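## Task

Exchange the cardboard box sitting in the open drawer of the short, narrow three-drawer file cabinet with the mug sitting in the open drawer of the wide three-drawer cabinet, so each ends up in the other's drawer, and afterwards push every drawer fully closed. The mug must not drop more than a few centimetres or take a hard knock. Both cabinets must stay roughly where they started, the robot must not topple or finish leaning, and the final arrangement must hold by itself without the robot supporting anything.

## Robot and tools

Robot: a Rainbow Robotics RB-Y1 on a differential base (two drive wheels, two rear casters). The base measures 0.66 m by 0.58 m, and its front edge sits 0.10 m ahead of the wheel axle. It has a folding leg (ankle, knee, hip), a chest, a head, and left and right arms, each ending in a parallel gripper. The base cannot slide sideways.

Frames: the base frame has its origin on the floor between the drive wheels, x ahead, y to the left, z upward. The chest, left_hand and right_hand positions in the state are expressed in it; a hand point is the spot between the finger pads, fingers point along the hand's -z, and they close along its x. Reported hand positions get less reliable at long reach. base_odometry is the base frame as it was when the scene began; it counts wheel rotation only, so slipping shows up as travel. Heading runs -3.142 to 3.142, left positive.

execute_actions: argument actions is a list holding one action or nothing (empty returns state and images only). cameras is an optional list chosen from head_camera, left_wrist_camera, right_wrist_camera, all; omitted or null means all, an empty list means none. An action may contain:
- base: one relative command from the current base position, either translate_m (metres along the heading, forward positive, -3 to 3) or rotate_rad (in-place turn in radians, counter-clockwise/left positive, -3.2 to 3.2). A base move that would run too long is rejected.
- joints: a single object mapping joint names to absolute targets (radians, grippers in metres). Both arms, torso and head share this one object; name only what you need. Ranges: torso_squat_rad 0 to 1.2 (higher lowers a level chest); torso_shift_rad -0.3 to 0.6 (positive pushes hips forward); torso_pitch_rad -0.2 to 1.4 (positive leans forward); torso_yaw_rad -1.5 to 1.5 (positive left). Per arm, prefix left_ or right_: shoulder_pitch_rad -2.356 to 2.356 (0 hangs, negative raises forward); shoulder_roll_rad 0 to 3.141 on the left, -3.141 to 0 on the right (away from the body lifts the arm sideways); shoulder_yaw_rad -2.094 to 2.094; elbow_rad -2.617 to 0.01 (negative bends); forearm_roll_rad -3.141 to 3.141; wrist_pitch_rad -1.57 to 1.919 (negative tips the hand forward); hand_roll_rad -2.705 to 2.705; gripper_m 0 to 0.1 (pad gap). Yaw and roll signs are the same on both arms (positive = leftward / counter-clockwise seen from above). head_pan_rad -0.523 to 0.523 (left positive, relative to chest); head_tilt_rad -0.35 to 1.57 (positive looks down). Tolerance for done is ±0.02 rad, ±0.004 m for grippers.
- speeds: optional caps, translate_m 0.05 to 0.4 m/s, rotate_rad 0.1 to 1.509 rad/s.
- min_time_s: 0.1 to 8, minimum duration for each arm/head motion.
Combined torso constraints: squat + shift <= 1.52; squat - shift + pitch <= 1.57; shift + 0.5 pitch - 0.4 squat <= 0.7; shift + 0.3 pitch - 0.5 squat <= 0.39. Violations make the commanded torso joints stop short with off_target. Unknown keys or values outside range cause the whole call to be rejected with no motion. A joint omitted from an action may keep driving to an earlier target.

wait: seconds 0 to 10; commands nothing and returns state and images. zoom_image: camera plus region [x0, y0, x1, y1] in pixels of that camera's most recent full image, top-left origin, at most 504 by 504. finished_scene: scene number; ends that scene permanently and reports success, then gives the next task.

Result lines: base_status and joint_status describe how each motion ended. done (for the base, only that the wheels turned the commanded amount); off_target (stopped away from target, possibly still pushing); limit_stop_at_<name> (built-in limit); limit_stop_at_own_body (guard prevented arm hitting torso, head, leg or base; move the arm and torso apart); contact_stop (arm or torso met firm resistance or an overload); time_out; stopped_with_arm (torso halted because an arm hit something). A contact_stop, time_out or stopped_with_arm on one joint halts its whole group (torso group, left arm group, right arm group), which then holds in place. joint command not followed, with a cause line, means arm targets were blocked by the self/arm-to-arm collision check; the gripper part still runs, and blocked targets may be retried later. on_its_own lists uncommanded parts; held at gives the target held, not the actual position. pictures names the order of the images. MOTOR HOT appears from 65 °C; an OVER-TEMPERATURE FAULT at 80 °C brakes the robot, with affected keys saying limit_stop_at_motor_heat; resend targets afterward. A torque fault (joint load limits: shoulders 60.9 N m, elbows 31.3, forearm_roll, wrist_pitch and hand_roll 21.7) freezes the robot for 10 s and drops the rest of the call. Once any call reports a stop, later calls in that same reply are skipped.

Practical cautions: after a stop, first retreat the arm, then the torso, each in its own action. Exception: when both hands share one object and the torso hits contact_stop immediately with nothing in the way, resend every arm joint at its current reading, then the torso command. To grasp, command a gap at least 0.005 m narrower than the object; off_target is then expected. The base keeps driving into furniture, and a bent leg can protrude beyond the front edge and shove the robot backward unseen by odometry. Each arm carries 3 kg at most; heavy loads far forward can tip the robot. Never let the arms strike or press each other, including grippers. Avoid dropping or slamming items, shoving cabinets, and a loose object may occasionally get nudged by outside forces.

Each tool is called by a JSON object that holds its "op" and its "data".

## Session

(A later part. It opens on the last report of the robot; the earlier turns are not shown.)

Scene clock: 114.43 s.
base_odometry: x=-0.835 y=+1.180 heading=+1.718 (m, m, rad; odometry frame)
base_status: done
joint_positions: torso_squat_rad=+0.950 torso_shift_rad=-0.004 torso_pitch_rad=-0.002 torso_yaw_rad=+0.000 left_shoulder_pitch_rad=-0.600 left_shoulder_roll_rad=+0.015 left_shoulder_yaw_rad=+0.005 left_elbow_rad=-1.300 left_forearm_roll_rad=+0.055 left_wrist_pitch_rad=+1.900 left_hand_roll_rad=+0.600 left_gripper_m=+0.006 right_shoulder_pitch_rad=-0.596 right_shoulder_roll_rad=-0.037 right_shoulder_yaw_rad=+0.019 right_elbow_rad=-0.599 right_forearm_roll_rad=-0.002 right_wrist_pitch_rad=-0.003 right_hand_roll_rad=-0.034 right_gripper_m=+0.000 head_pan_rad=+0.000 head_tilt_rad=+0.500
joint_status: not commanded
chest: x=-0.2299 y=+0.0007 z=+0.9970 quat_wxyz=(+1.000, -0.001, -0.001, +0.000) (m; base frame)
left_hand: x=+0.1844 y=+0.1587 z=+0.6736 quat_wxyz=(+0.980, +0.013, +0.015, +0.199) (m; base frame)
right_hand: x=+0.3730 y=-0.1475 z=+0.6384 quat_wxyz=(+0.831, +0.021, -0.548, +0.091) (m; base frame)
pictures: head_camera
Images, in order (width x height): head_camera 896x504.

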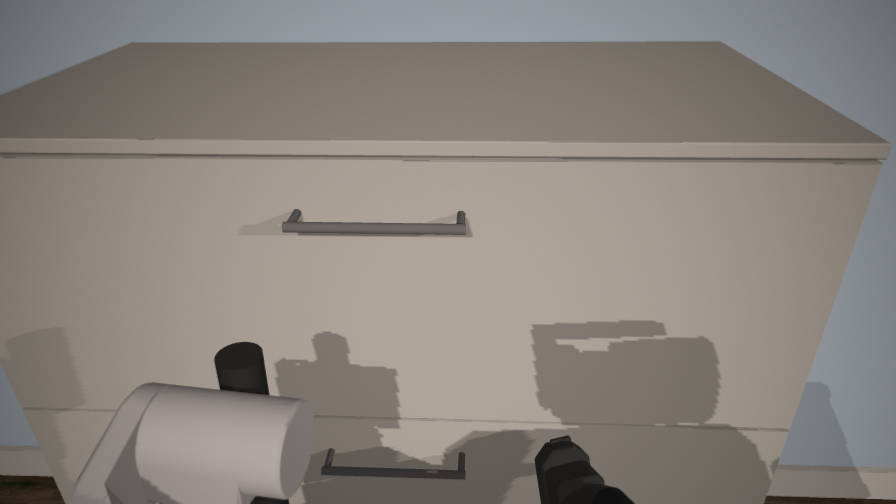

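{"op": "execute_actions", "data": {"actions": [{"base":{"translate_m":-0.69},"joints":{"torso_squat_rad":0.35}}], "cameras": []}}

{"op": "execute_actions", "data": {"actions": [{"base":{"rotate_rad":0.39}}], "cameras": []}}

{"op": "execute_actions", "data": {"actions": [{"base":{"translate_m":-1.8}}], "cameras": []}}

{"op": "execute_actions", "data": {"actions": [{"base":{"rotate_rad":2.79},"joints":{"head_tilt_rad":0.9}}], "cameras": ["head_camera"]}}

Scene clock: 118.77 s.
base_odometry: x=-0.734 y=+0.497 heading=+1.716 (m, m, rad; odometry frame)
base_status: done
joint_positions: torso_squat_rad=+0.350 torso_shift_rad=-0.003 torso_pitch_rad=+0.000 torso_yaw_rad=+0.000 left_shoulder_pitch_rad=-0.600 left_shoulder_roll_rad=+0.015 left_shoulder_yaw_rad=+0.005 left_elbow_rad=-1.300 left_forearm_roll_rad=+0.055 left_wrist_pitch_rad=+1.900 left_hand_roll_rad=+0.600 left_gripper_m=+0.006 right_shoulder_pitch_rad=-0.600 right_shoulder_roll_rad=-0.038 right_shoulder_yaw_rad=+0.019 right_elbow_rad=-0.600 right_forearm_roll_rad=-0.002 right_wrist_pitch_rad=-0.003 right_hand_roll_rad=-0.034 right_gripper_m=+0.000 head_pan_rad=+0.000 head_tilt_rad=+0.500
joint_status: all done
chest: x=-0.2297 y=+0.0008 z=+1.2475 quat_wxyz=(+1.000, -0.001, +0.000, +0.000) (m; base frame)
left_hand: x=+0.1841 y=+0.1591 z=+0.9235 quat_wxyz=(+0.980, +0.013, +0.016, +0.200) (m; base frame)
right_hand: x=+0.3746 y=-0.1474 z=+0.8907 quat_wxyz=(+0.830, +0.020, -0.550, +0.092) (m; base frame)
pictures: none
No camera images: the call's "cameras" was empty. Leave "cameras" out to get every camera's image.

Scene clock: 120.83 s.
base_odometry: x=-0.734 y=+0.497 heading=+2.106 (m, m, rad; odometry frame)
base_status: done
joint_positions: torso_squat_rad=+0.350 torso_shift_rad=-0.003 torso_pitch_rad=+0.000 torso_yaw_rad=+0.000 left_shoulder_pitch_rad=-0.600 left_shoulder_roll_rad=+0.015 left_shoulder_yaw_rad=+0.005 left_elbow_rad=-1.300 left_forearm_roll_rad=+0.055 left_wrist_pitch_rad=+1.900 left_hand_roll_rad=+0.600 left_gripper_m=+0.006 right_shoulder_pitch_rad=-0.600 right_shoulder_roll_rad=-0.038 right_shoulder_yaw_rad=+0.019 right_elbow_rad=-0.600 right_forearm_roll_rad=-0.002 right_wrist_pitch_rad=-0.003 right_hand_roll_rad=-0.034 right_gripper_m=+0.000 head_pan_rad=+0.000 head_tilt_rad=+0.500
joint_status: not commanded
chest: x=-0.2297 y=+0.0007 z=+1.2475 quat_wxyz=(+1.000, -0.001, +0.000, +0.000) (m; base frame)
left_hand: x=+0.1841 y=+0.1590 z=+0.9235 quat_wxyz=(+0.980, +0.013, +0.016, +0.200) (m; base frame)
right_hand: x=+0.3746 y=-0.1475 z=+0.8907 quat_wxyz=(+0.830, +0.020, -0.550, +0.092) (m; base frame)
pictures: none
No camera images: the call's "cameras" was empty. Leave "cameras" out to get every camera's image.

Scene clock: 127.10 s.
base_odometry: x=+0.185 y=-1.051 heading=+2.107 (m, m, rad; odometry frame)
base_status: done
joint_positions: torso_squat_rad=+0.350 torso_shift_rad=-0.003 torso_pitch_rad=+0.000 torso_yaw_rad=+0.000 left_shoulder_pitch_rad=-0.600 left_shoulder_roll_rad=+0.015 left_shoulder_yaw_rad=+0.005 left_elbow_rad=-1.300 left_forearm_roll_rad=+0.055 left_wrist_pitch_rad=+1.900 left_hand_roll_rad=+0.600 left_gripper_m=+0.006 right_shoulder_pitch_rad=-0.600 right_shoulder_roll_rad=-0.038 right_shoulder_yaw_rad=+0.019 right_elbow_rad=-0.600 right_forearm_roll_rad=-0.002 right_wrist_pitch_rad=-0.003 right_hand_roll_rad=-0.034 right_gripper_m=+0.000 head_pan_rad=+0.000 head_tilt_rad=+0.500
joint_status: not commanded
chest: x=-0.2297 y=+0.0007 z=+1.2475 quat_wxyz=(+1.000, -0.001, +0.000, +0.000) (m; base frame)
left_hand: x=+0.1841 y=+0.1590 z=+0.9235 quat_wxyz=(+0.980, +0.013, +0.016, +0.200) (m; base frame)
right_hand: x=+0.3746 y=-0.1475 z=+0.8907 quat_wxyz=(+0.830, +0.020, -0.550, +0.092) (m; base frame)
pictures: none
No camera images: the call's "cameras" was empty. Leave "cameras" out to get every camera's image.

Scene clock: 132.13 s.
base_odometry: x=+0.185 y=-1.051 heading=-1.387 (m, m, rad; odometry frame)
base_status: done
joint_positions: torso_squat_rad=+0.350 torso_shift_rad=-0.003 torso_pitch_rad=+0.000 torso_yaw_rad=+0.000 left_shoulder_pitch_rad=-0.600 left_shoulder_roll_rad=+0.015 left_shoulder_yaw_rad=+0.005 left_elbow_rad=-1.300 left_forearm_roll_rad=+0.055 left_wrist_pitch_rad=+1.900 left_hand_roll_rad=+0.600 left_gripper_m=+0.006 right_shoulder_pitch_rad=-0.600 right_shoulder_roll_rad=-0.038 right_shoulder_yaw_rad=+0.018 right_elbow_rad=-0.600 right_forearm_roll_rad=-0.002 right_wrist_pitch_rad=-0.003 right_hand_roll_rad=-0.034 right_gripper_m=+0.000 head_pan_rad=+0.000 head_tilt_rad=+0.900
joint_status: all done
chest: x=-0.2297 y=+0.0007 z=+1.2475 quat_wxyz=(+1.000, -0.001, +0.000, +0.000) (m; base frame)
left_hand: x=+0.1840 y=+0.1590 z=+0.9235 quat_wxyz=(+0.980, +0.013, +0.016, +0.200) (m; base frame)
right_hand: x=+0.3746 y=-0.1475 z=+0.8907 quat_wxyz=(+0.830, +0.020, -0.550, +0.092) (m; base frame)
pictures: head_camera
Images, in order (width x height): head_camera 896x504.

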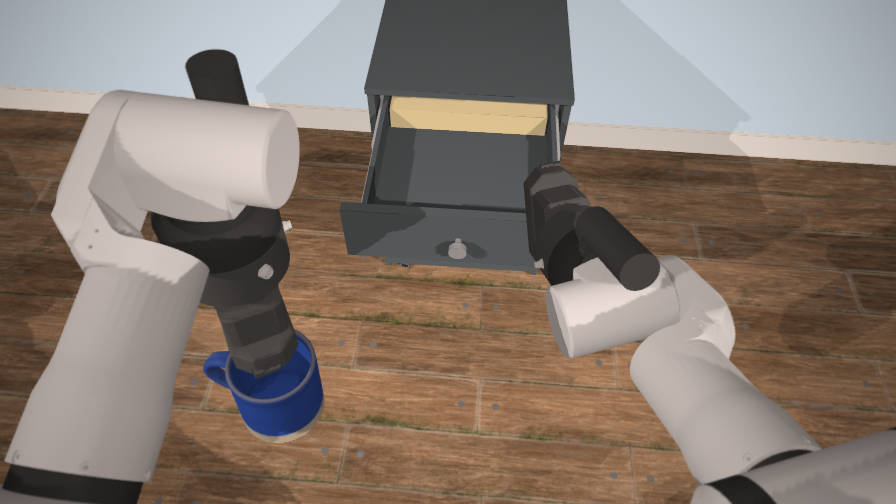

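{"op": "execute_actions", "data": {"actions": [{"joints":{"torso_squat_rad":0.5,"torso_pitch_rad":0.4,"torso_yaw_rad":-0.1,"left_shoulder_pitch_rad":-1.25,"left_elbow_rad":-0.8,"left_wrist_pitch_rad":1.65,"left_hand_roll_rad":0.5,"right_shoulder_pitch_rad":-0.4,"right_elbow_rad":-0.2,"head_tilt_rad":0.8},"min_time_s":2}], "cameras": []}}

{"op": "execute_actions", "data": {"actions": [{"base":{"translate_m":0.39},"speeds":{"translate_m":0.2}}], "cameras": []}}

{"op": "execute_actions", "data": {"actions": [{"joints":{"torso_squat_rad":0.9}}], "cameras": ["head_camera","left_wrist_camera"]}}

Scene clock: 135.23 s.
base_odometry: x=+0.185 y=-1.051 heading=-1.387 (m, m, rad; odometry frame)
base_status: not commanded
joint_positions: torso_squat_rad=+0.500 torso_shift_rad=-0.002 torso_pitch_rad=+0.400 torso_yaw_rad=-0.100 left_shoulder_pitch_rad=-1.249 left_shoulder_roll_rad=+0.015 left_shoulder_yaw_rad=+0.005 left_elbow_rad=-0.800 left_forearm_roll_rad=+0.055 left_wrist_pitch_rad=+1.650 left_hand_roll_rad=+0.500 left_gripper_m=+0.006 right_shoulder_pitch_rad=-0.400 right_shoulder_roll_rad=-0.038 right_shoulder_yaw_rad=+0.018 right_elbow_rad=-0.200 right_forearm_roll_rad=-0.002 right_wrist_pitch_rad=-0.003 right_hand_roll_rad=-0.034 right_gripper_m=+0.000 head_pan_rad=+0.000 head_tilt_rad=+0.800
joint_status: all done
chest: x=-0.1090 y=+0.0007 z=+1.1798 quat_wxyz=(+0.979, -0.011, +0.199, -0.049) (m; base frame)
left_hand: x=+0.3571 y=+0.0160 z=+0.8179 quat_wxyz=(+1.000, +0.010, +0.027, +0.013) (m; base frame)
right_hand: x=-0.0177 y=-0.2508 z=+0.5021 quat_wxyz=(+0.996, -0.020, -0.089, +0.015) (m; base frame)
pictures: none
No camera images: the call's "cameras" was empty. Leave "cameras" out to get every camera's image.

Scene clock: 138.20 s.
base_odometry: x=+0.256 y=-1.434 heading=-1.386 (m, m, rad; odometry frame)
base_status: done
joint_positions: torso_squat_rad=+0.500 torso_shift_rad=-0.003 torso_pitch_rad=+0.400 torso_yaw_rad=-0.100 left_shoulder_pitch_rad=-1.249 left_shoulder_roll_rad=+0.015 left_shoulder_yaw_rad=+0.005 left_elbow_rad=-0.800 left_forearm_roll_rad=+0.055 left_wrist_pitch_rad=+1.650 left_hand_roll_rad=+0.500 left_gripper_m=+0.006 right_shoulder_pitch_rad=-0.400 right_shoulder_roll_rad=-0.038 right_shoulder_yaw_rad=+0.018 right_elbow_rad=-0.200 right_forearm_roll_rad=-0.002 right_wrist_pitch_rad=-0.003 right_hand_roll_rad=-0.034 right_gripper_m=+0.000 head_pan_rad=+0.000 head_tilt_rad=+0.800
joint_status: not commanded
chest: x=-0.1090 y=+0.0007 z=+1.1798 quat_wxyz=(+0.979, -0.011, +0.198, -0.049) (m; base frame)
left_hand: x=+0.3571 y=+0.0160 z=+0.8180 quat_wxyz=(+1.000, +0.010, +0.027, +0.013) (m; base frame)
right_hand: x=-0.0178 y=-0.2508 z=+0.5021 quat_wxyz=(+0.996, -0.020, -0.089, +0.015) (m; base frame)
pictures: none
No camera images: the call's "cameras" was empty. Leave "cameras" out to get every camera's image.

Scene clock: 140.33 s.
base_odometry: x=+0.256 y=-1.434 heading=-1.386 (m, m, rad; odometry frame)
base_status: not commanded
joint_positions: torso_squat_rad=+0.900 torso_shift_rad=-0.003 torso_pitch_rad=+0.400 torso_yaw_rad=-0.100 left_shoulder_pitch_rad=-1.249 left_shoulder_roll_rad=+0.015 left_shoulder_yaw_rad=+0.005 left_elbow_rad=-0.800 left_forearm_roll_rad=+0.055 left_wrist_pitch_rad=+1.650 left_hand_roll_rad=+0.500 left_gripper_m=+0.006 right_shoulder_pitch_rad=-0.400 right_shoulder_roll_rad=-0.038 right_shoulder_yaw_rad=+0.018 right_elbow_rad=-0.200 right_forearm_roll_rad=-0.002 right_wrist_pitch_rad=-0.003 right_hand_roll_rad=-0.034 right_gripper_m=+0.000 head_pan_rad=+0.000 head_tilt_rad=+0.800
joint_status: all done
chest: x=-0.1086 y=+0.0006 z=+1.0006 quat_wxyz=(+0.979, -0.011, +0.198, -0.049) (m; base frame)
left_hand: x=+0.3576 y=+0.0159 z=+0.6388 quat_wxyz=(+1.000, +0.010, +0.027, +0.013) (m; base frame)
right_hand: x=-0.0173 y=-0.2509 z=+0.3229 quat_wxyz=(+0.996, -0.020, -0.089, +0.015) (m; base frame)
pictures: head_camera, left_wrist_camera
Images, in order (width x height): head_camera 896x504, left_wrist_camera 644x364.

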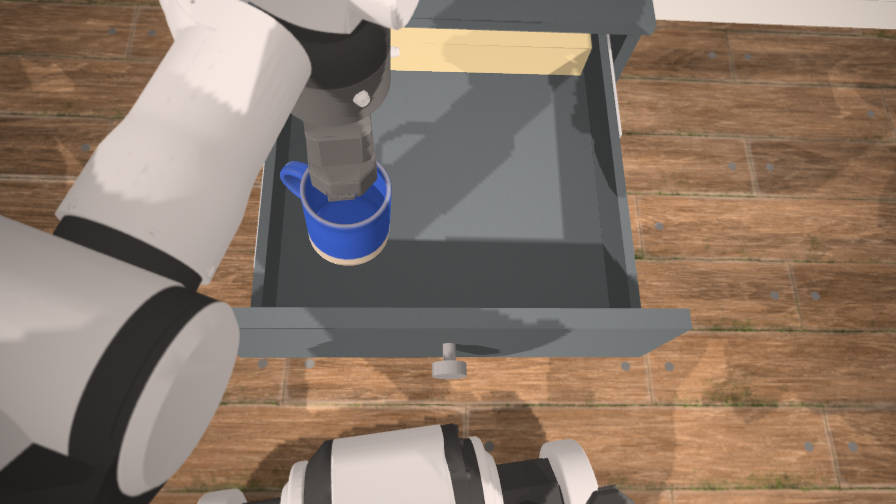

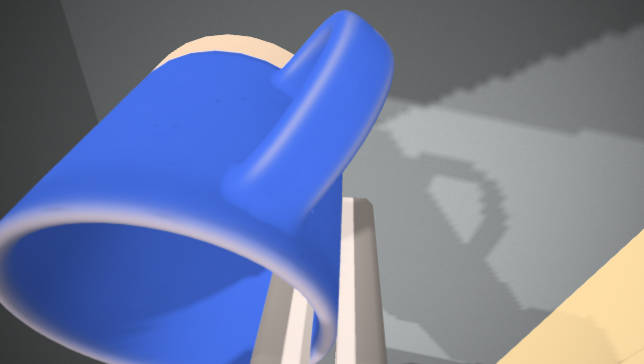

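{"op": "execute_actions", "data": {"actions": [{"joints":{"torso_yaw_rad":-0.22}}], "cameras": []}}

{"op": "execute_actions", "data": {"actions": [{"joints":{"torso_squat_rad":0.95}}], "cameras": []}}

{"op": "execute_actions", "data": {"actions": [{"joints":{"torso_squat_rad":0.98}}], "cameras": ["head_camera","left_wrist_camera"]}}

Scene clock: 141.70 s.
base_odometry: x=+0.256 y=-1.434 heading=-1.386 (m, m, rad; odometry frame)
base_status: not commanded
joint_positions: torso_squat_rad=+0.900 torso_shift_rad=-0.003 torso_pitch_rad=+0.400 torso_yaw_rad=-0.220 left_shoulder_pitch_rad=-1.249 left_shoulder_roll_rad=+0.015 left_shoulder_yaw_rad=+0.005 left_elbow_rad=-0.800 left_forearm_roll_rad=+0.055 left_wrist_pitch_rad=+1.650 left_hand_roll_rad=+0.500 left_gripper_m=+0.006 right_shoulder_pitch_rad=-0.400 right_shoulder_roll_rad=-0.038 right_shoulder_yaw_rad=+0.018 right_elbow_rad=-0.200 right_forearm_roll_rad=-0.002 right_wrist_pitch_rad=-0.003 right_hand_roll_rad=-0.034 right_gripper_m=+0.000 head_pan_rad=+0.000 head_tilt_rad=+0.800
joint_status: all done
chest: x=-0.1086 y=+0.0006 z=+1.0006 quat_wxyz=(+0.974, -0.022, +0.197, -0.108) (m; base frame)
left_hand: x=+0.3555 y=-0.0526 z=+0.6398 quat_wxyz=(+0.999, -0.012, +0.027, -0.043) (m; base frame)
right_hand: x=-0.0473 y=-0.2908 z=+0.3356 quat_wxyz=(+0.994, -0.048, -0.088, -0.038) (m; base frame)
pictures: none
No camera images: the call's "cameras" was empty. Leave "cameras" out to get every camera's image.

Scene clock: 142.57 s.
base_odometry: x=+0.256 y=-1.434 heading=-1.386 (m, m, rad; odometry frame)
base_status: not commanded
joint_positions: torso_squat_rad=+0.950 torso_shift_rad=-0.003 torso_pitch_rad=+0.400 torso_yaw_rad=-0.220 left_shoulder_pitch_rad=-1.249 left_shoulder_roll_rad=+0.015 left_shoulder_yaw_rad=+0.005 left_elbow_rad=-0.800 left_forearm_roll_rad=+0.055 left_wrist_pitch_rad=+1.650 left_hand_roll_rad=+0.500 left_gripper_m=+0.006 right_shoulder_pitch_rad=-0.400 right_shoulder_roll_rad=-0.038 right_shoulder_yaw_rad=+0.018 right_elbow_rad=-0.200 right_forearm_roll_rad=-0.002 right_wrist_pitch_rad=-0.003 right_hand_roll_rad=-0.034 right_gripper_m=+0.000 head_pan_rad=+0.000 head_tilt_rad=+0.800
joint_status: all done
chest: x=-0.1085 y=+0.0006 z=+0.9727 quat_wxyz=(+0.974, -0.022, +0.197, -0.108) (m; base frame)
left_hand: x=+0.3556 y=-0.0526 z=+0.6118 quat_wxyz=(+0.999, -0.012, +0.027, -0.043) (m; base frame)
right_hand: x=-0.0472 y=-0.2908 z=+0.3077 quat_wxyz=(+0.994, -0.048, -0.088, -0.038) (m; base frame)
pictures: none
No camera images: the call's "cameras" was empty. Leave "cameras" out to get every camera's image.

Scene clock: 143.30 s.
base_odometry: x=+0.256 y=-1.434 heading=-1.386 (m, m, rad; odometry frame)
base_status: not commanded
joint_positions: torso_squat_rad=+0.980 torso_shift_rad=-0.003 torso_pitch_rad=+0.398 torso_yaw_rad=-0.220 left_shoulder_pitch_rad=-1.254 left_shoulder_roll_rad=+0.015 left_shoulder_yaw_rad=+0.005 left_elbow_rad=-0.802 left_forearm_roll_rad=+0.055 left_wrist_pitch_rad=+1.650 left_hand_roll_rad=+0.500 left_gripper_m=+0.006 right_shoulder_pitch_rad=-0.400 right_shoulder_roll_rad=-0.038 right_shoulder_yaw_rad=+0.018 right_elbow_rad=-0.200 right_forearm_roll_rad=-0.002 right_wrist_pitch_rad=-0.003 right_hand_roll_rad=-0.034 right_gripper_m=+0.000 head_pan_rad=+0.000 head_tilt_rad=+0.800
joint_status: all done
chest: x=-0.1092 y=+0.0006 z=+0.9555 quat_wxyz=(+0.974, -0.022, +0.197, -0.108) (m; base frame)
left_hand: x=+0.3576 y=-0.0538 z=+0.5983 quat_wxyz=(+0.999, -0.013, +0.022, -0.043) (m; base frame)
right_hand: x=-0.0467 y=-0.2908 z=+0.2906 quat_wxyz=(+0.994, -0.048, -0.089, -0.038) (m; base frame)
pictures: head_camera, left_wrist_camera
Images, in order (width x height): head_camera 896x504, left_wrist_camera 644x364.

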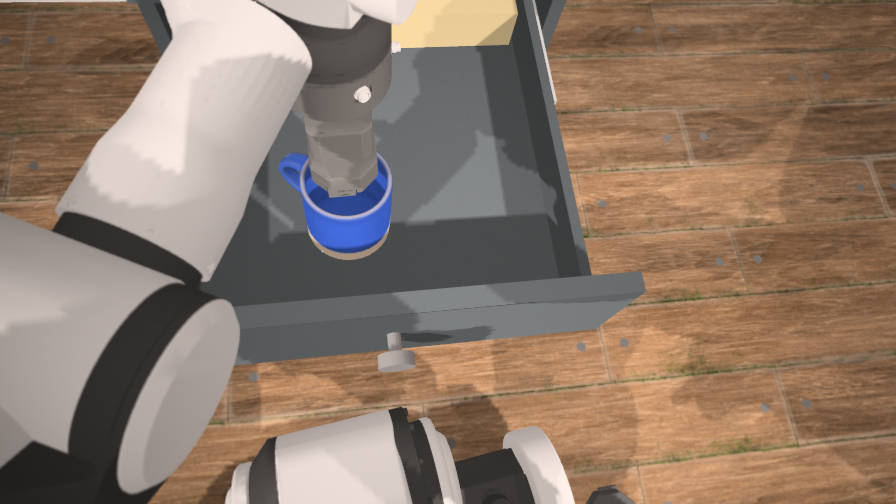

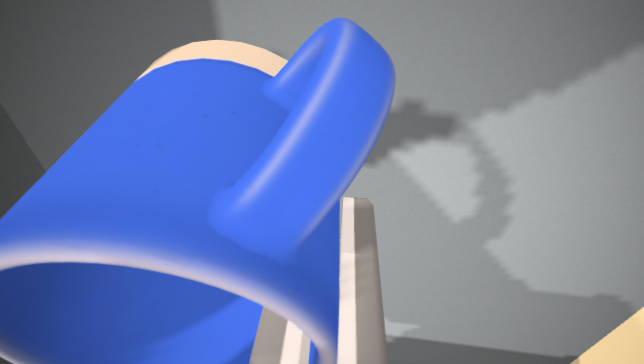

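Touching. Release and lift.

{"op": "execute_actions", "data": {"actions": [{"joints":{"left_gripper_m":0.04}}], "cameras": []}}

{"op": "execute_actions", "data": {"actions": [{"joints":{"torso_squat_rad":0.6}}], "cameras": []}}

{"op": "execute_actions", "data": {"actions": [{"base":{"translate_m":-0.3},"joints":{"torso_pitch_rad":0,"torso_yaw_rad":0.1,"left_shoulder_pitch_rad":0,"left_elbow_rad":-0.2,"left_wrist_pitch_rad":0,"right_shoulder_pitch_rad":-0.45,"right_elbow_rad":-0.6,"head_tilt_rad":0.9}}], "cameras": ["head_camera"]}}

Scene clock: 144.67 s.
base_odometry: x=+0.256 y=-1.434 heading=-1.386 (m, m, rad; odometry frame)
base_status: not commanded
joint_positions: torso_squat_rad=+0.980 torso_shift_rad=-0.003 torso_pitch_rad=+0.400 torso_yaw_rad=-0.220 left_shoulder_pitch_rad=-1.250 left_shoulder_roll_rad=+0.015 left_shoulder_yaw_rad=+0.005 left_elbow_rad=-0.800 left_forearm_roll_rad=+0.055 left_wrist_pitch_rad=+1.650 left_hand_roll_rad=+0.500 left_gripper_m=+0.040 right_shoulder_pitch_rad=-0.400 right_shoulder_roll_rad=-0.038 right_shoulder_yaw_rad=+0.018 right_elbow_rad=-0.200 right_forearm_roll_rad=-0.002 right_wrist_pitch_rad=-0.003 right_hand_roll_rad=-0.034 right_gripper_m=+0.000 head_pan_rad=+0.000 head_tilt_rad=+0.800
joint_status: all done
chest: x=-0.1086 y=+0.0006 z=+0.9554 quat_wxyz=(+0.974, -0.022, +0.197, -0.108) (m; base frame)
left_hand: x=+0.3559 y=-0.0526 z=+0.5951 quat_wxyz=(+0.999, -0.012, +0.026, -0.043) (m; base frame)
right_hand: x=-0.0471 y=-0.2908 z=+0.2904 quat_wxyz=(+0.994, -0.048, -0.088, -0.038) (m; base frame)
pictures: none
No camera images: the call's "cameras" was empty. Leave "cameras" out to get every camera's image.

Scene clock: 146.73 s.
base_odometry: x=+0.256 y=-1.434 heading=-1.386 (m, m, rad; odometry frame)
base_status: not commanded
joint_positions: torso_squat_rad=+0.600 torso_shift_rad=-0.003 torso_pitch_rad=+0.400 torso_yaw_rad=-0.220 left_shoulder_pitch_rad=-1.250 left_shoulder_roll_rad=+0.015 left_shoulder_yaw_rad=+0.005 left_elbow_rad=-0.800 left_forearm_roll_rad=+0.055 left_wrist_pitch_rad=+1.650 left_hand_roll_rad=+0.500 left_gripper_m=+0.040 right_shoulder_pitch_rad=-0.400 right_shoulder_roll_rad=-0.038 right_shoulder_yaw_rad=+0.018 right_elbow_rad=-0.200 right_forearm_roll_rad=-0.002 right_wrist_pitch_rad=-0.003 right_hand_roll_rad=-0.034 right_gripper_m=+0.000 head_pan_rad=+0.000 head_tilt_rad=+0.800
joint_status: all done
chest: x=-0.1090 y=+0.0007 z=+1.1432 quat_wxyz=(+0.974, -0.022, +0.197, -0.108) (m; base frame)
left_hand: x=+0.3554 y=-0.0524 z=+0.7826 quat_wxyz=(+0.999, -0.012, +0.026, -0.043) (m; base frame)
right_hand: x=-0.0476 y=-0.2907 z=+0.4782 quat_wxyz=(+0.994, -0.048, -0.088, -0.038) (m; base frame)
pictures: none
No camera images: the call's "cameras" was empty. Leave "cameras" out to get every camera's image.

Scene clock: 157.30 s.
TORQUE FAULT: left_elbow_rad reached its load limit. The robot stopped for 10 seconds, dropped its targets and accepts commands again. The stop added 8.8 s to the call and to motion_time.
base_odometry: x=+0.241 y=-1.353 heading=-1.387 (m, m, rad; odometry frame)
base_status: translate_m torque_fault (by the wheels' count: -0.083 of -0.300)
joint_positions: torso_squat_rad=+0.600 torso_shift_rad=-0.002 torso_pitch_rad=+0.322 torso_yaw_rad=-0.163 left_shoulder_pitch_rad=-0.878 left_shoulder_roll_rad=+0.017 left_shoulder_yaw_rad=+0.005 left_elbow_rad=-0.610 left_forearm_roll_rad=+0.054 left_wrist_pitch_rad=+1.125 left_hand_roll_rad=+0.500 left_gripper_m=+0.040 right_shoulder_pitch_rad=-0.432 right_shoulder_roll_rad=-0.040 right_shoulder_yaw_rad=+0.018 right_elbow_rad=-0.503 right_forearm_roll_rad=-0.002 right_wrist_pitch_rad=-0.001 right_hand_roll_rad=-0.034 right_gripper_m=+0.000 head_pan_rad=+0.000 head_tilt_rad=+0.900
joint_status: torso_pitch_rad contact_stop (moved -0.078 of -0.400); torso_yaw_rad contact_stop (moved +0.057 of +0.320); left_shoulder_pitch_rad contact_stop (moved +0.372 of +1.250); left_elbow_rad contact_stop (moved +0.190 of +0.600); left_wrist_pitch_rad contact_stop_at_left_shoulder_pitch_rad (moved -0.525 of -1.650); right_elbow_rad torque_fault (moved -0.303 of -0.400); the others done
on_its_own: torso_pitch_rad is held at +0.322, not at your +0.000, since a contact_stop; torso_yaw_rad is held at -0.163, not at your +0.100, since a contact_stop; left_shoulder_pitch_rad is held at -0.877, not at your +0.000, since a contact_stop; left_elbow_rad is held at -0.610, not at your -0.200, since a contact_stop; left_wrist_pitch_rad is held at +1.125, not at your +0.000, since a contact_stop; right_elbow_rad is held at -0.503, not at your -0.600, since a torque_fault
chest: x=-0.1314 y=+0.0007 z=+1.1518 quat_wxyz=(+0.984, -0.014, +0.160, -0.080) (m; base frame)
left_hand: x=+0.2708 y=+0.0404 z=+0.6260 quat_wxyz=(+0.999, -0.029, +0.009, +0.046) (m; base frame)
right_hand: x=+0.1564 y=-0.2677 z=+0.5459 quat_wxyz=(+0.957, -0.031, -0.289, -0.003) (m; base frame)
pictures: head_camera
Images, in order (width x height): head_camera 896x504.

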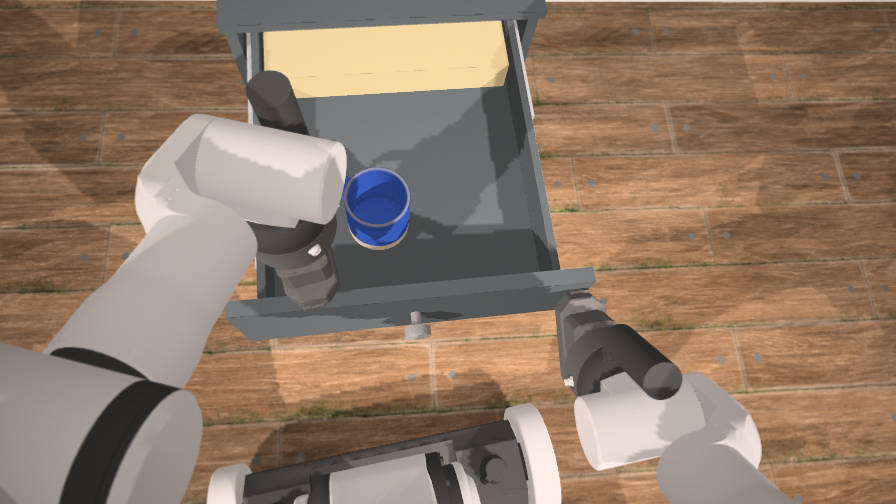

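Careless. Lift arm, back off, then reconfigure.

{"op": "execute_actions", "data": {"actions": [{"joints":{"left_shoulder_pitch_rad":-1.1,"left_elbow_rad":-0.8,"left_wrist_pitch_rad":1.5}}], "cameras": []}}

{"op": "execute_actions", "data": {"actions": [{"base":{"translate_m":-0.3}}], "cameras": []}}

{"op": "execute_actions", "data": {"actions": [{"joints":{"torso_squat_rad":1.0,"torso_pitch_rad":0,"torso_yaw_rad":0.1,"left_shoulder_pitch_rad":0,"left_elbow_rad":-0.2,"left_wrist_pitch_rad":0,"right_shoulder_pitch_rad":-0.5,"right_elbow_rad":-0.6,"head_tilt_rad":0.8}}], "cameras": ["head_camera"]}}

Scene clock: 158.57 s.
base_odometry: x=+0.241 y=-1.353 heading=-1.387 (m, m, rad; odometry frame)
base_status: not commanded
joint_positions: torso_squat_rad=+0.600 torso_shift_rad=-0.002 torso_pitch_rad=+0.322 torso_yaw_rad=-0.163 left_shoulder_pitch_rad=-1.100 left_shoulder_roll_rad=+0.017 left_shoulder_yaw_rad=+0.005 left_elbow_rad=-0.800 left_forearm_roll_rad=+0.054 left_wrist_pitch_rad=+1.500 left_hand_roll_rad=+0.500 left_gripper_m=+0.040 right_shoulder_pitch_rad=-0.432 right_shoulder_roll_rad=-0.040 right_shoulder_yaw_rad=+0.018 right_elbow_rad=-0.503 right_forearm_roll_rad=-0.002 right_wrist_pitch_rad=-0.001 right_hand_roll_rad=-0.034 right_gripper_m=+0.000 head_pan_rad=+0.000 head_tilt_rad=+0.900
joint_status: all done
on_its_own: torso_pitch_rad is held at +0.322, not at your +0.000, since a contact_stop; torso_yaw_rad is held at -0.163, not at your +0.100, since a contact_stop; right_elbow_rad is held at -0.503, not at your -0.600, since a torque_fault
chest: x=-0.1314 y=+0.0007 z=+1.1518 quat_wxyz=(+0.984, -0.014, +0.160, -0.080) (m; base frame)
left_hand: x=+0.3432 y=-0.0025 z=+0.7610 quat_wxyz=(+1.000, -0.018, -0.009, +0.006) (m; base frame)
right_hand: x=+0.1565 y=-0.2677 z=+0.5459 quat_wxyz=(+0.957, -0.031, -0.289, -0.003) (m; base frame)
pictures: none
No camera images: the call's "cameras" was empty. Leave "cameras" out to get every camera's image.

Scene clock: 160.83 s.
base_odometry: x=+0.186 y=-1.058 heading=-1.385 (m, m, rad; odometry frame)
base_status: done
joint_positions: torso_squat_rad=+0.600 torso_shift_rad=-0.002 torso_pitch_rad=+0.322 torso_yaw_rad=-0.163 left_shoulder_pitch_rad=-1.100 left_shoulder_roll_rad=+0.017 left_shoulder_yaw_rad=+0.005 left_elbow_rad=-0.800 left_forearm_roll_rad=+0.054 left_wrist_pitch_rad=+1.500 left_hand_roll_rad=+0.500 left_gripper_m=+0.040 right_shoulder_pitch_rad=-0.432 right_shoulder_roll_rad=-0.040 right_shoulder_yaw_rad=+0.018 right_elbow_rad=-0.503 right_forearm_roll_rad=-0.002 right_wrist_pitch_rad=-0.001 right_hand_roll_rad=-0.034 right_gripper_m=+0.000 head_pan_rad=+0.000 head_tilt_rad=+0.900
joint_status: not commanded
on_its_own: torso_pitch_rad is held at +0.322, not at your +0.000, since a contact_stop; torso_yaw_rad is held at -0.163, not at your +0.100, since a contact_stop; right_elbow_rad is held at -0.503, not at your -0.600, since a torque_fault
chest: x=-0.1314 y=+0.0007 z=+1.1518 quat_wxyz=(+0.984, -0.014, +0.160, -0.080) (m; base frame)
left_hand: x=+0.3430 y=-0.0024 z=+0.7609 quat_wxyz=(+1.000, -0.018, -0.009, +0.006) (m; base frame)
right_hand: x=+0.1565 y=-0.2676 z=+0.5460 quat_wxyz=(+0.957, -0.031, -0.289, -0.003) (m; base frame)
pictures: none
No camera images: the call's "cameras" was empty. Leave "cameras" out to get every camera's image.

Scene clock: 162.97 s.
base_odometry: x=+0.186 y=-1.058 heading=-1.385 (m, m, rad; odometry frame)
base_status: not commanded
joint_positions: torso_squat_rad=+1.000 torso_shift_rad=-0.002 torso_pitch_rad=+0.000 torso_yaw_rad=+0.100 left_shoulder_pitch_rad=+0.000 left_shoulder_roll_rad=+0.017 left_shoulder_yaw_rad=+0.005 left_elbow_rad=-0.200 left_forearm_roll_rad=+0.054 left_wrist_pitch_rad=+0.000 left_hand_roll_rad=+0.500 left_gripper_m=+0.040 right_shoulder_pitch_rad=-0.500 right_shoulder_roll_rad=-0.040 right_shoulder_yaw_rad=+0.018 right_elbow_rad=-0.600 right_forearm_roll_rad=-0.002 right_wrist_pitch_rad=-0.001 right_hand_roll_rad=-0.034 right_gripper_m=+0.000 head_pan_rad=+0.000 head_tilt_rad=+0.800
joint_status: all done
chest: x=-0.2290 y=+0.0006 z=+0.9681 quat_wxyz=(+0.999, -0.001, +0.000, +0.050) (m; base frame)
left_hand: x=-0.1556 y=+0.2414 z=+0.2889 quat_wxyz=(+0.942, -0.015, -0.099, +0.321) (m; base frame)
right_hand: x=+0.3480 y=-0.1118 z=+0.5564 quat_wxyz=(+0.852, +0.040, -0.509, +0.119) (m; base frame)
pictures: head_camera
Images, in order (width x height): head_camera 896x504.

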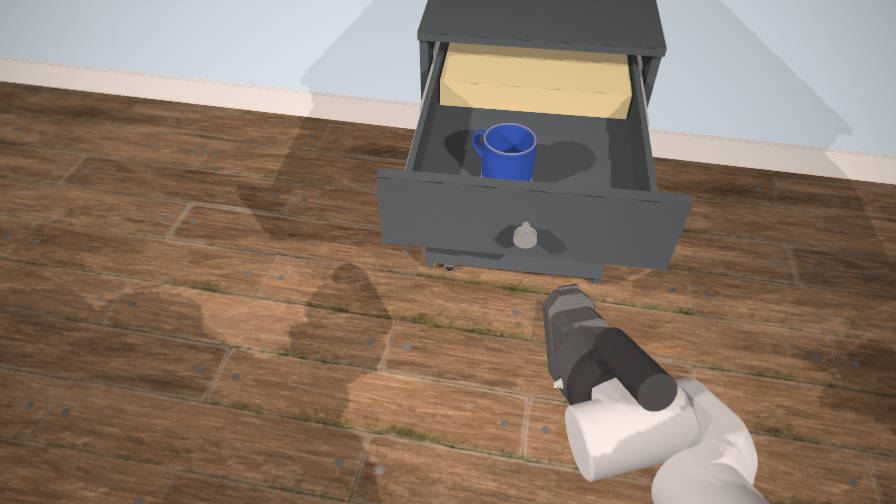

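{"op": "execute_actions", "data": {"actions": [{"base":{"translate_m":0.47},"speeds":{"translate_m":0.1}}], "cameras": ["head_camera"]}}

Scene clock: 168.93 s.
base_odometry: x=+0.273 y=-1.520 heading=-1.384 (m, m, rad; odometry frame)
base_status: done
joint_positions: torso_squat_rad=+1.000 torso_shift_rad=-0.002 torso_pitch_rad=+0.000 torso_yaw_rad=+0.100 left_shoulder_pitch_rad=+0.000 left_shoulder_roll_rad=+0.017 left_shoulder_yaw_rad=+0.005 left_elbow_rad=-0.200 left_forearm_roll_rad=+0.054 left_wrist_pitch_rad=+0.000 left_hand_roll_rad=+0.500 left_gripper_m=+0.040 right_shoulder_pitch_rad=-0.500 right_shoulder_roll_rad=-0.040 right_shoulder_yaw_rad=+0.018 right_elbow_rad=-0.600 right_forearm_roll_rad=-0.002 right_wrist_pitch_rad=-0.001 right_hand_roll_rad=-0.034 right_gripper_m=+0.000 head_pan_rad=+0.000 head_tilt_rad=+0.800
joint_status: not commanded
chest: x=-0.2289 y=+0.0006 z=+0.9681 quat_wxyz=(+0.999, -0.001, +0.000, +0.050) (m; base frame)
left_hand: x=-0.1554 y=+0.2414 z=+0.2889 quat_wxyz=(+0.942, -0.015, -0.099, +0.321) (m; base frame)
right_hand: x=+0.3478 y=-0.1121 z=+0.5559 quat_wxyz=(+0.852, +0.040, -0.508, +0.119) (m; base frame)
pictures: head_camera
Images, in order (width x height): head_camera 896x504.

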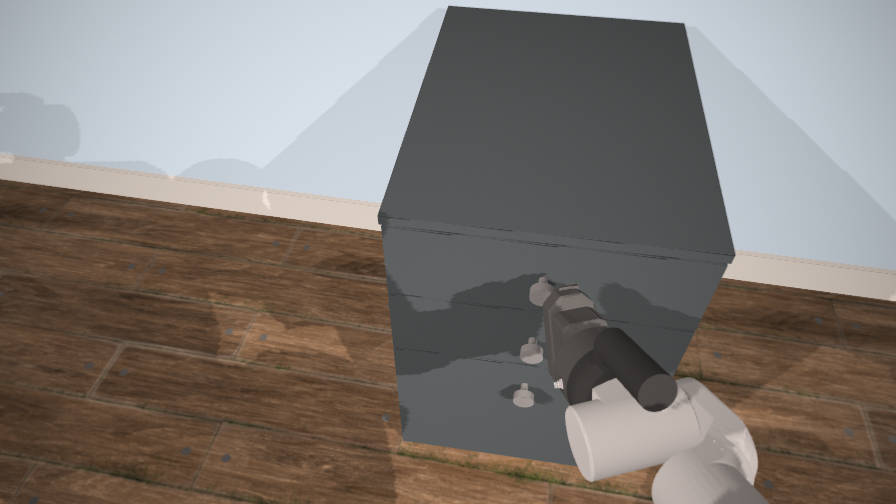

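{"op": "execute_actions", "data": {"actions": [{"base":{"translate_m":0.015},"speeds":{"translate_m":0.05}}], "cameras": []}}

{"op": "execute_actions", "data": {"actions": [{"base":{"translate_m":-0.2}}], "cameras": ["head_camera"]}}

{"op": "finished_scene", "data": {"scene": 1}}

Scene clock: 170.23 s.
base_odometry: x=+0.276 y=-1.535 heading=-1.383 (m, m, rad; odometry frame)
base_status: done
joint_positions: torso_squat_rad=+1.000 torso_shift_rad=-0.002 torso_pitch_rad=+0.000 torso_yaw_rad=+0.100 left_shoulder_pitch_rad=+0.000 left_shoulder_roll_rad=+0.017 left_shoulder_yaw_rad=+0.005 left_elbow_rad=-0.200 left_forearm_roll_rad=+0.054 left_wrist_pitch_rad=+0.000 left_hand_roll_rad=+0.500 left_gripper_m=+0.040 right_shoulder_pitch_rad=-0.500 right_shoulder_roll_rad=-0.040 right_shoulder_yaw_rad=+0.018 right_elbow_rad=-0.600 right_forearm_roll_rad=-0.002 right_wrist_pitch_rad=-0.001 right_hand_roll_rad=-0.034 right_gripper_m=+0.000 head_pan_rad=+0.000 head_tilt_rad=+0.800
joint_status: not commanded
chest: x=-0.2289 y=+0.0006 z=+0.9681 quat_wxyz=(+0.999, -0.001, +0.000, +0.050) (m; base frame)
left_hand: x=-0.1553 y=+0.2414 z=+0.2890 quat_wxyz=(+0.942, -0.015, -0.099, +0.321) (m; base frame)
right_hand: x=+0.3479 y=-0.1120 z=+0.5560 quat_wxyz=(+0.852, +0.040, -0.508, +0.119) (m; base frame)
pictures: none
No camera images: the call's "cameras" was empty. Leave "cameras" out to get every camera's image.

Scene clock: 172.30 s.
base_odometry: x=+0.239 y=-1.339 heading=-1.382 (m, m, rad; odometry frame)
base_status: done
joint_positions: torso_squat_rad=+1.000 torso_shift_rad=-0.002 torso_pitch_rad=+0.000 torso_yaw_rad=+0.100 left_shoulder_pitch_rad=+0.000 left_shoulder_roll_rad=+0.017 left_shoulder_yaw_rad=+0.005 left_elbow_rad=-0.200 left_forearm_roll_rad=+0.054 left_wrist_pitch_rad=+0.000 left_hand_roll_rad=+0.500 left_gripper_m=+0.040 right_shoulder_pitch_rad=-0.500 right_shoulder_roll_rad=-0.040 right_shoulder_yaw_rad=+0.018 right_elbow_rad=-0.600 right_forearm_roll_rad=-0.002 right_wrist_pitch_rad=-0.001 right_hand_roll_rad=-0.034 right_gripper_m=+0.000 head_pan_rad=+0.000 head_tilt_rad=+0.800
joint_status: not commanded
chest: x=-0.2289 y=+0.0006 z=+0.9681 quat_wxyz=(+0.999, -0.001, +0.000, +0.050) (m; base frame)
left_hand: x=-0.1554 y=+0.2414 z=+0.2889 quat_wxyz=(+0.942, -0.015, -0.099, +0.321) (m; base frame)
right_hand: x=+0.3479 y=-0.1120 z=+0.5561 quat_wxyz=(+0.852, +0.040, -0.508, +0.119) (m; base frame)
pictures: head_camera
Images, in order (width x height): head_camera 896x504.

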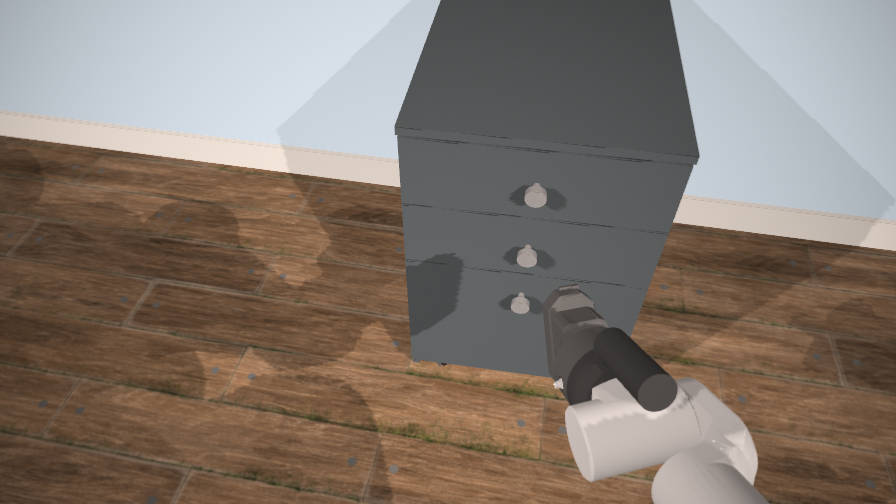

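The scene is finished: the task was done.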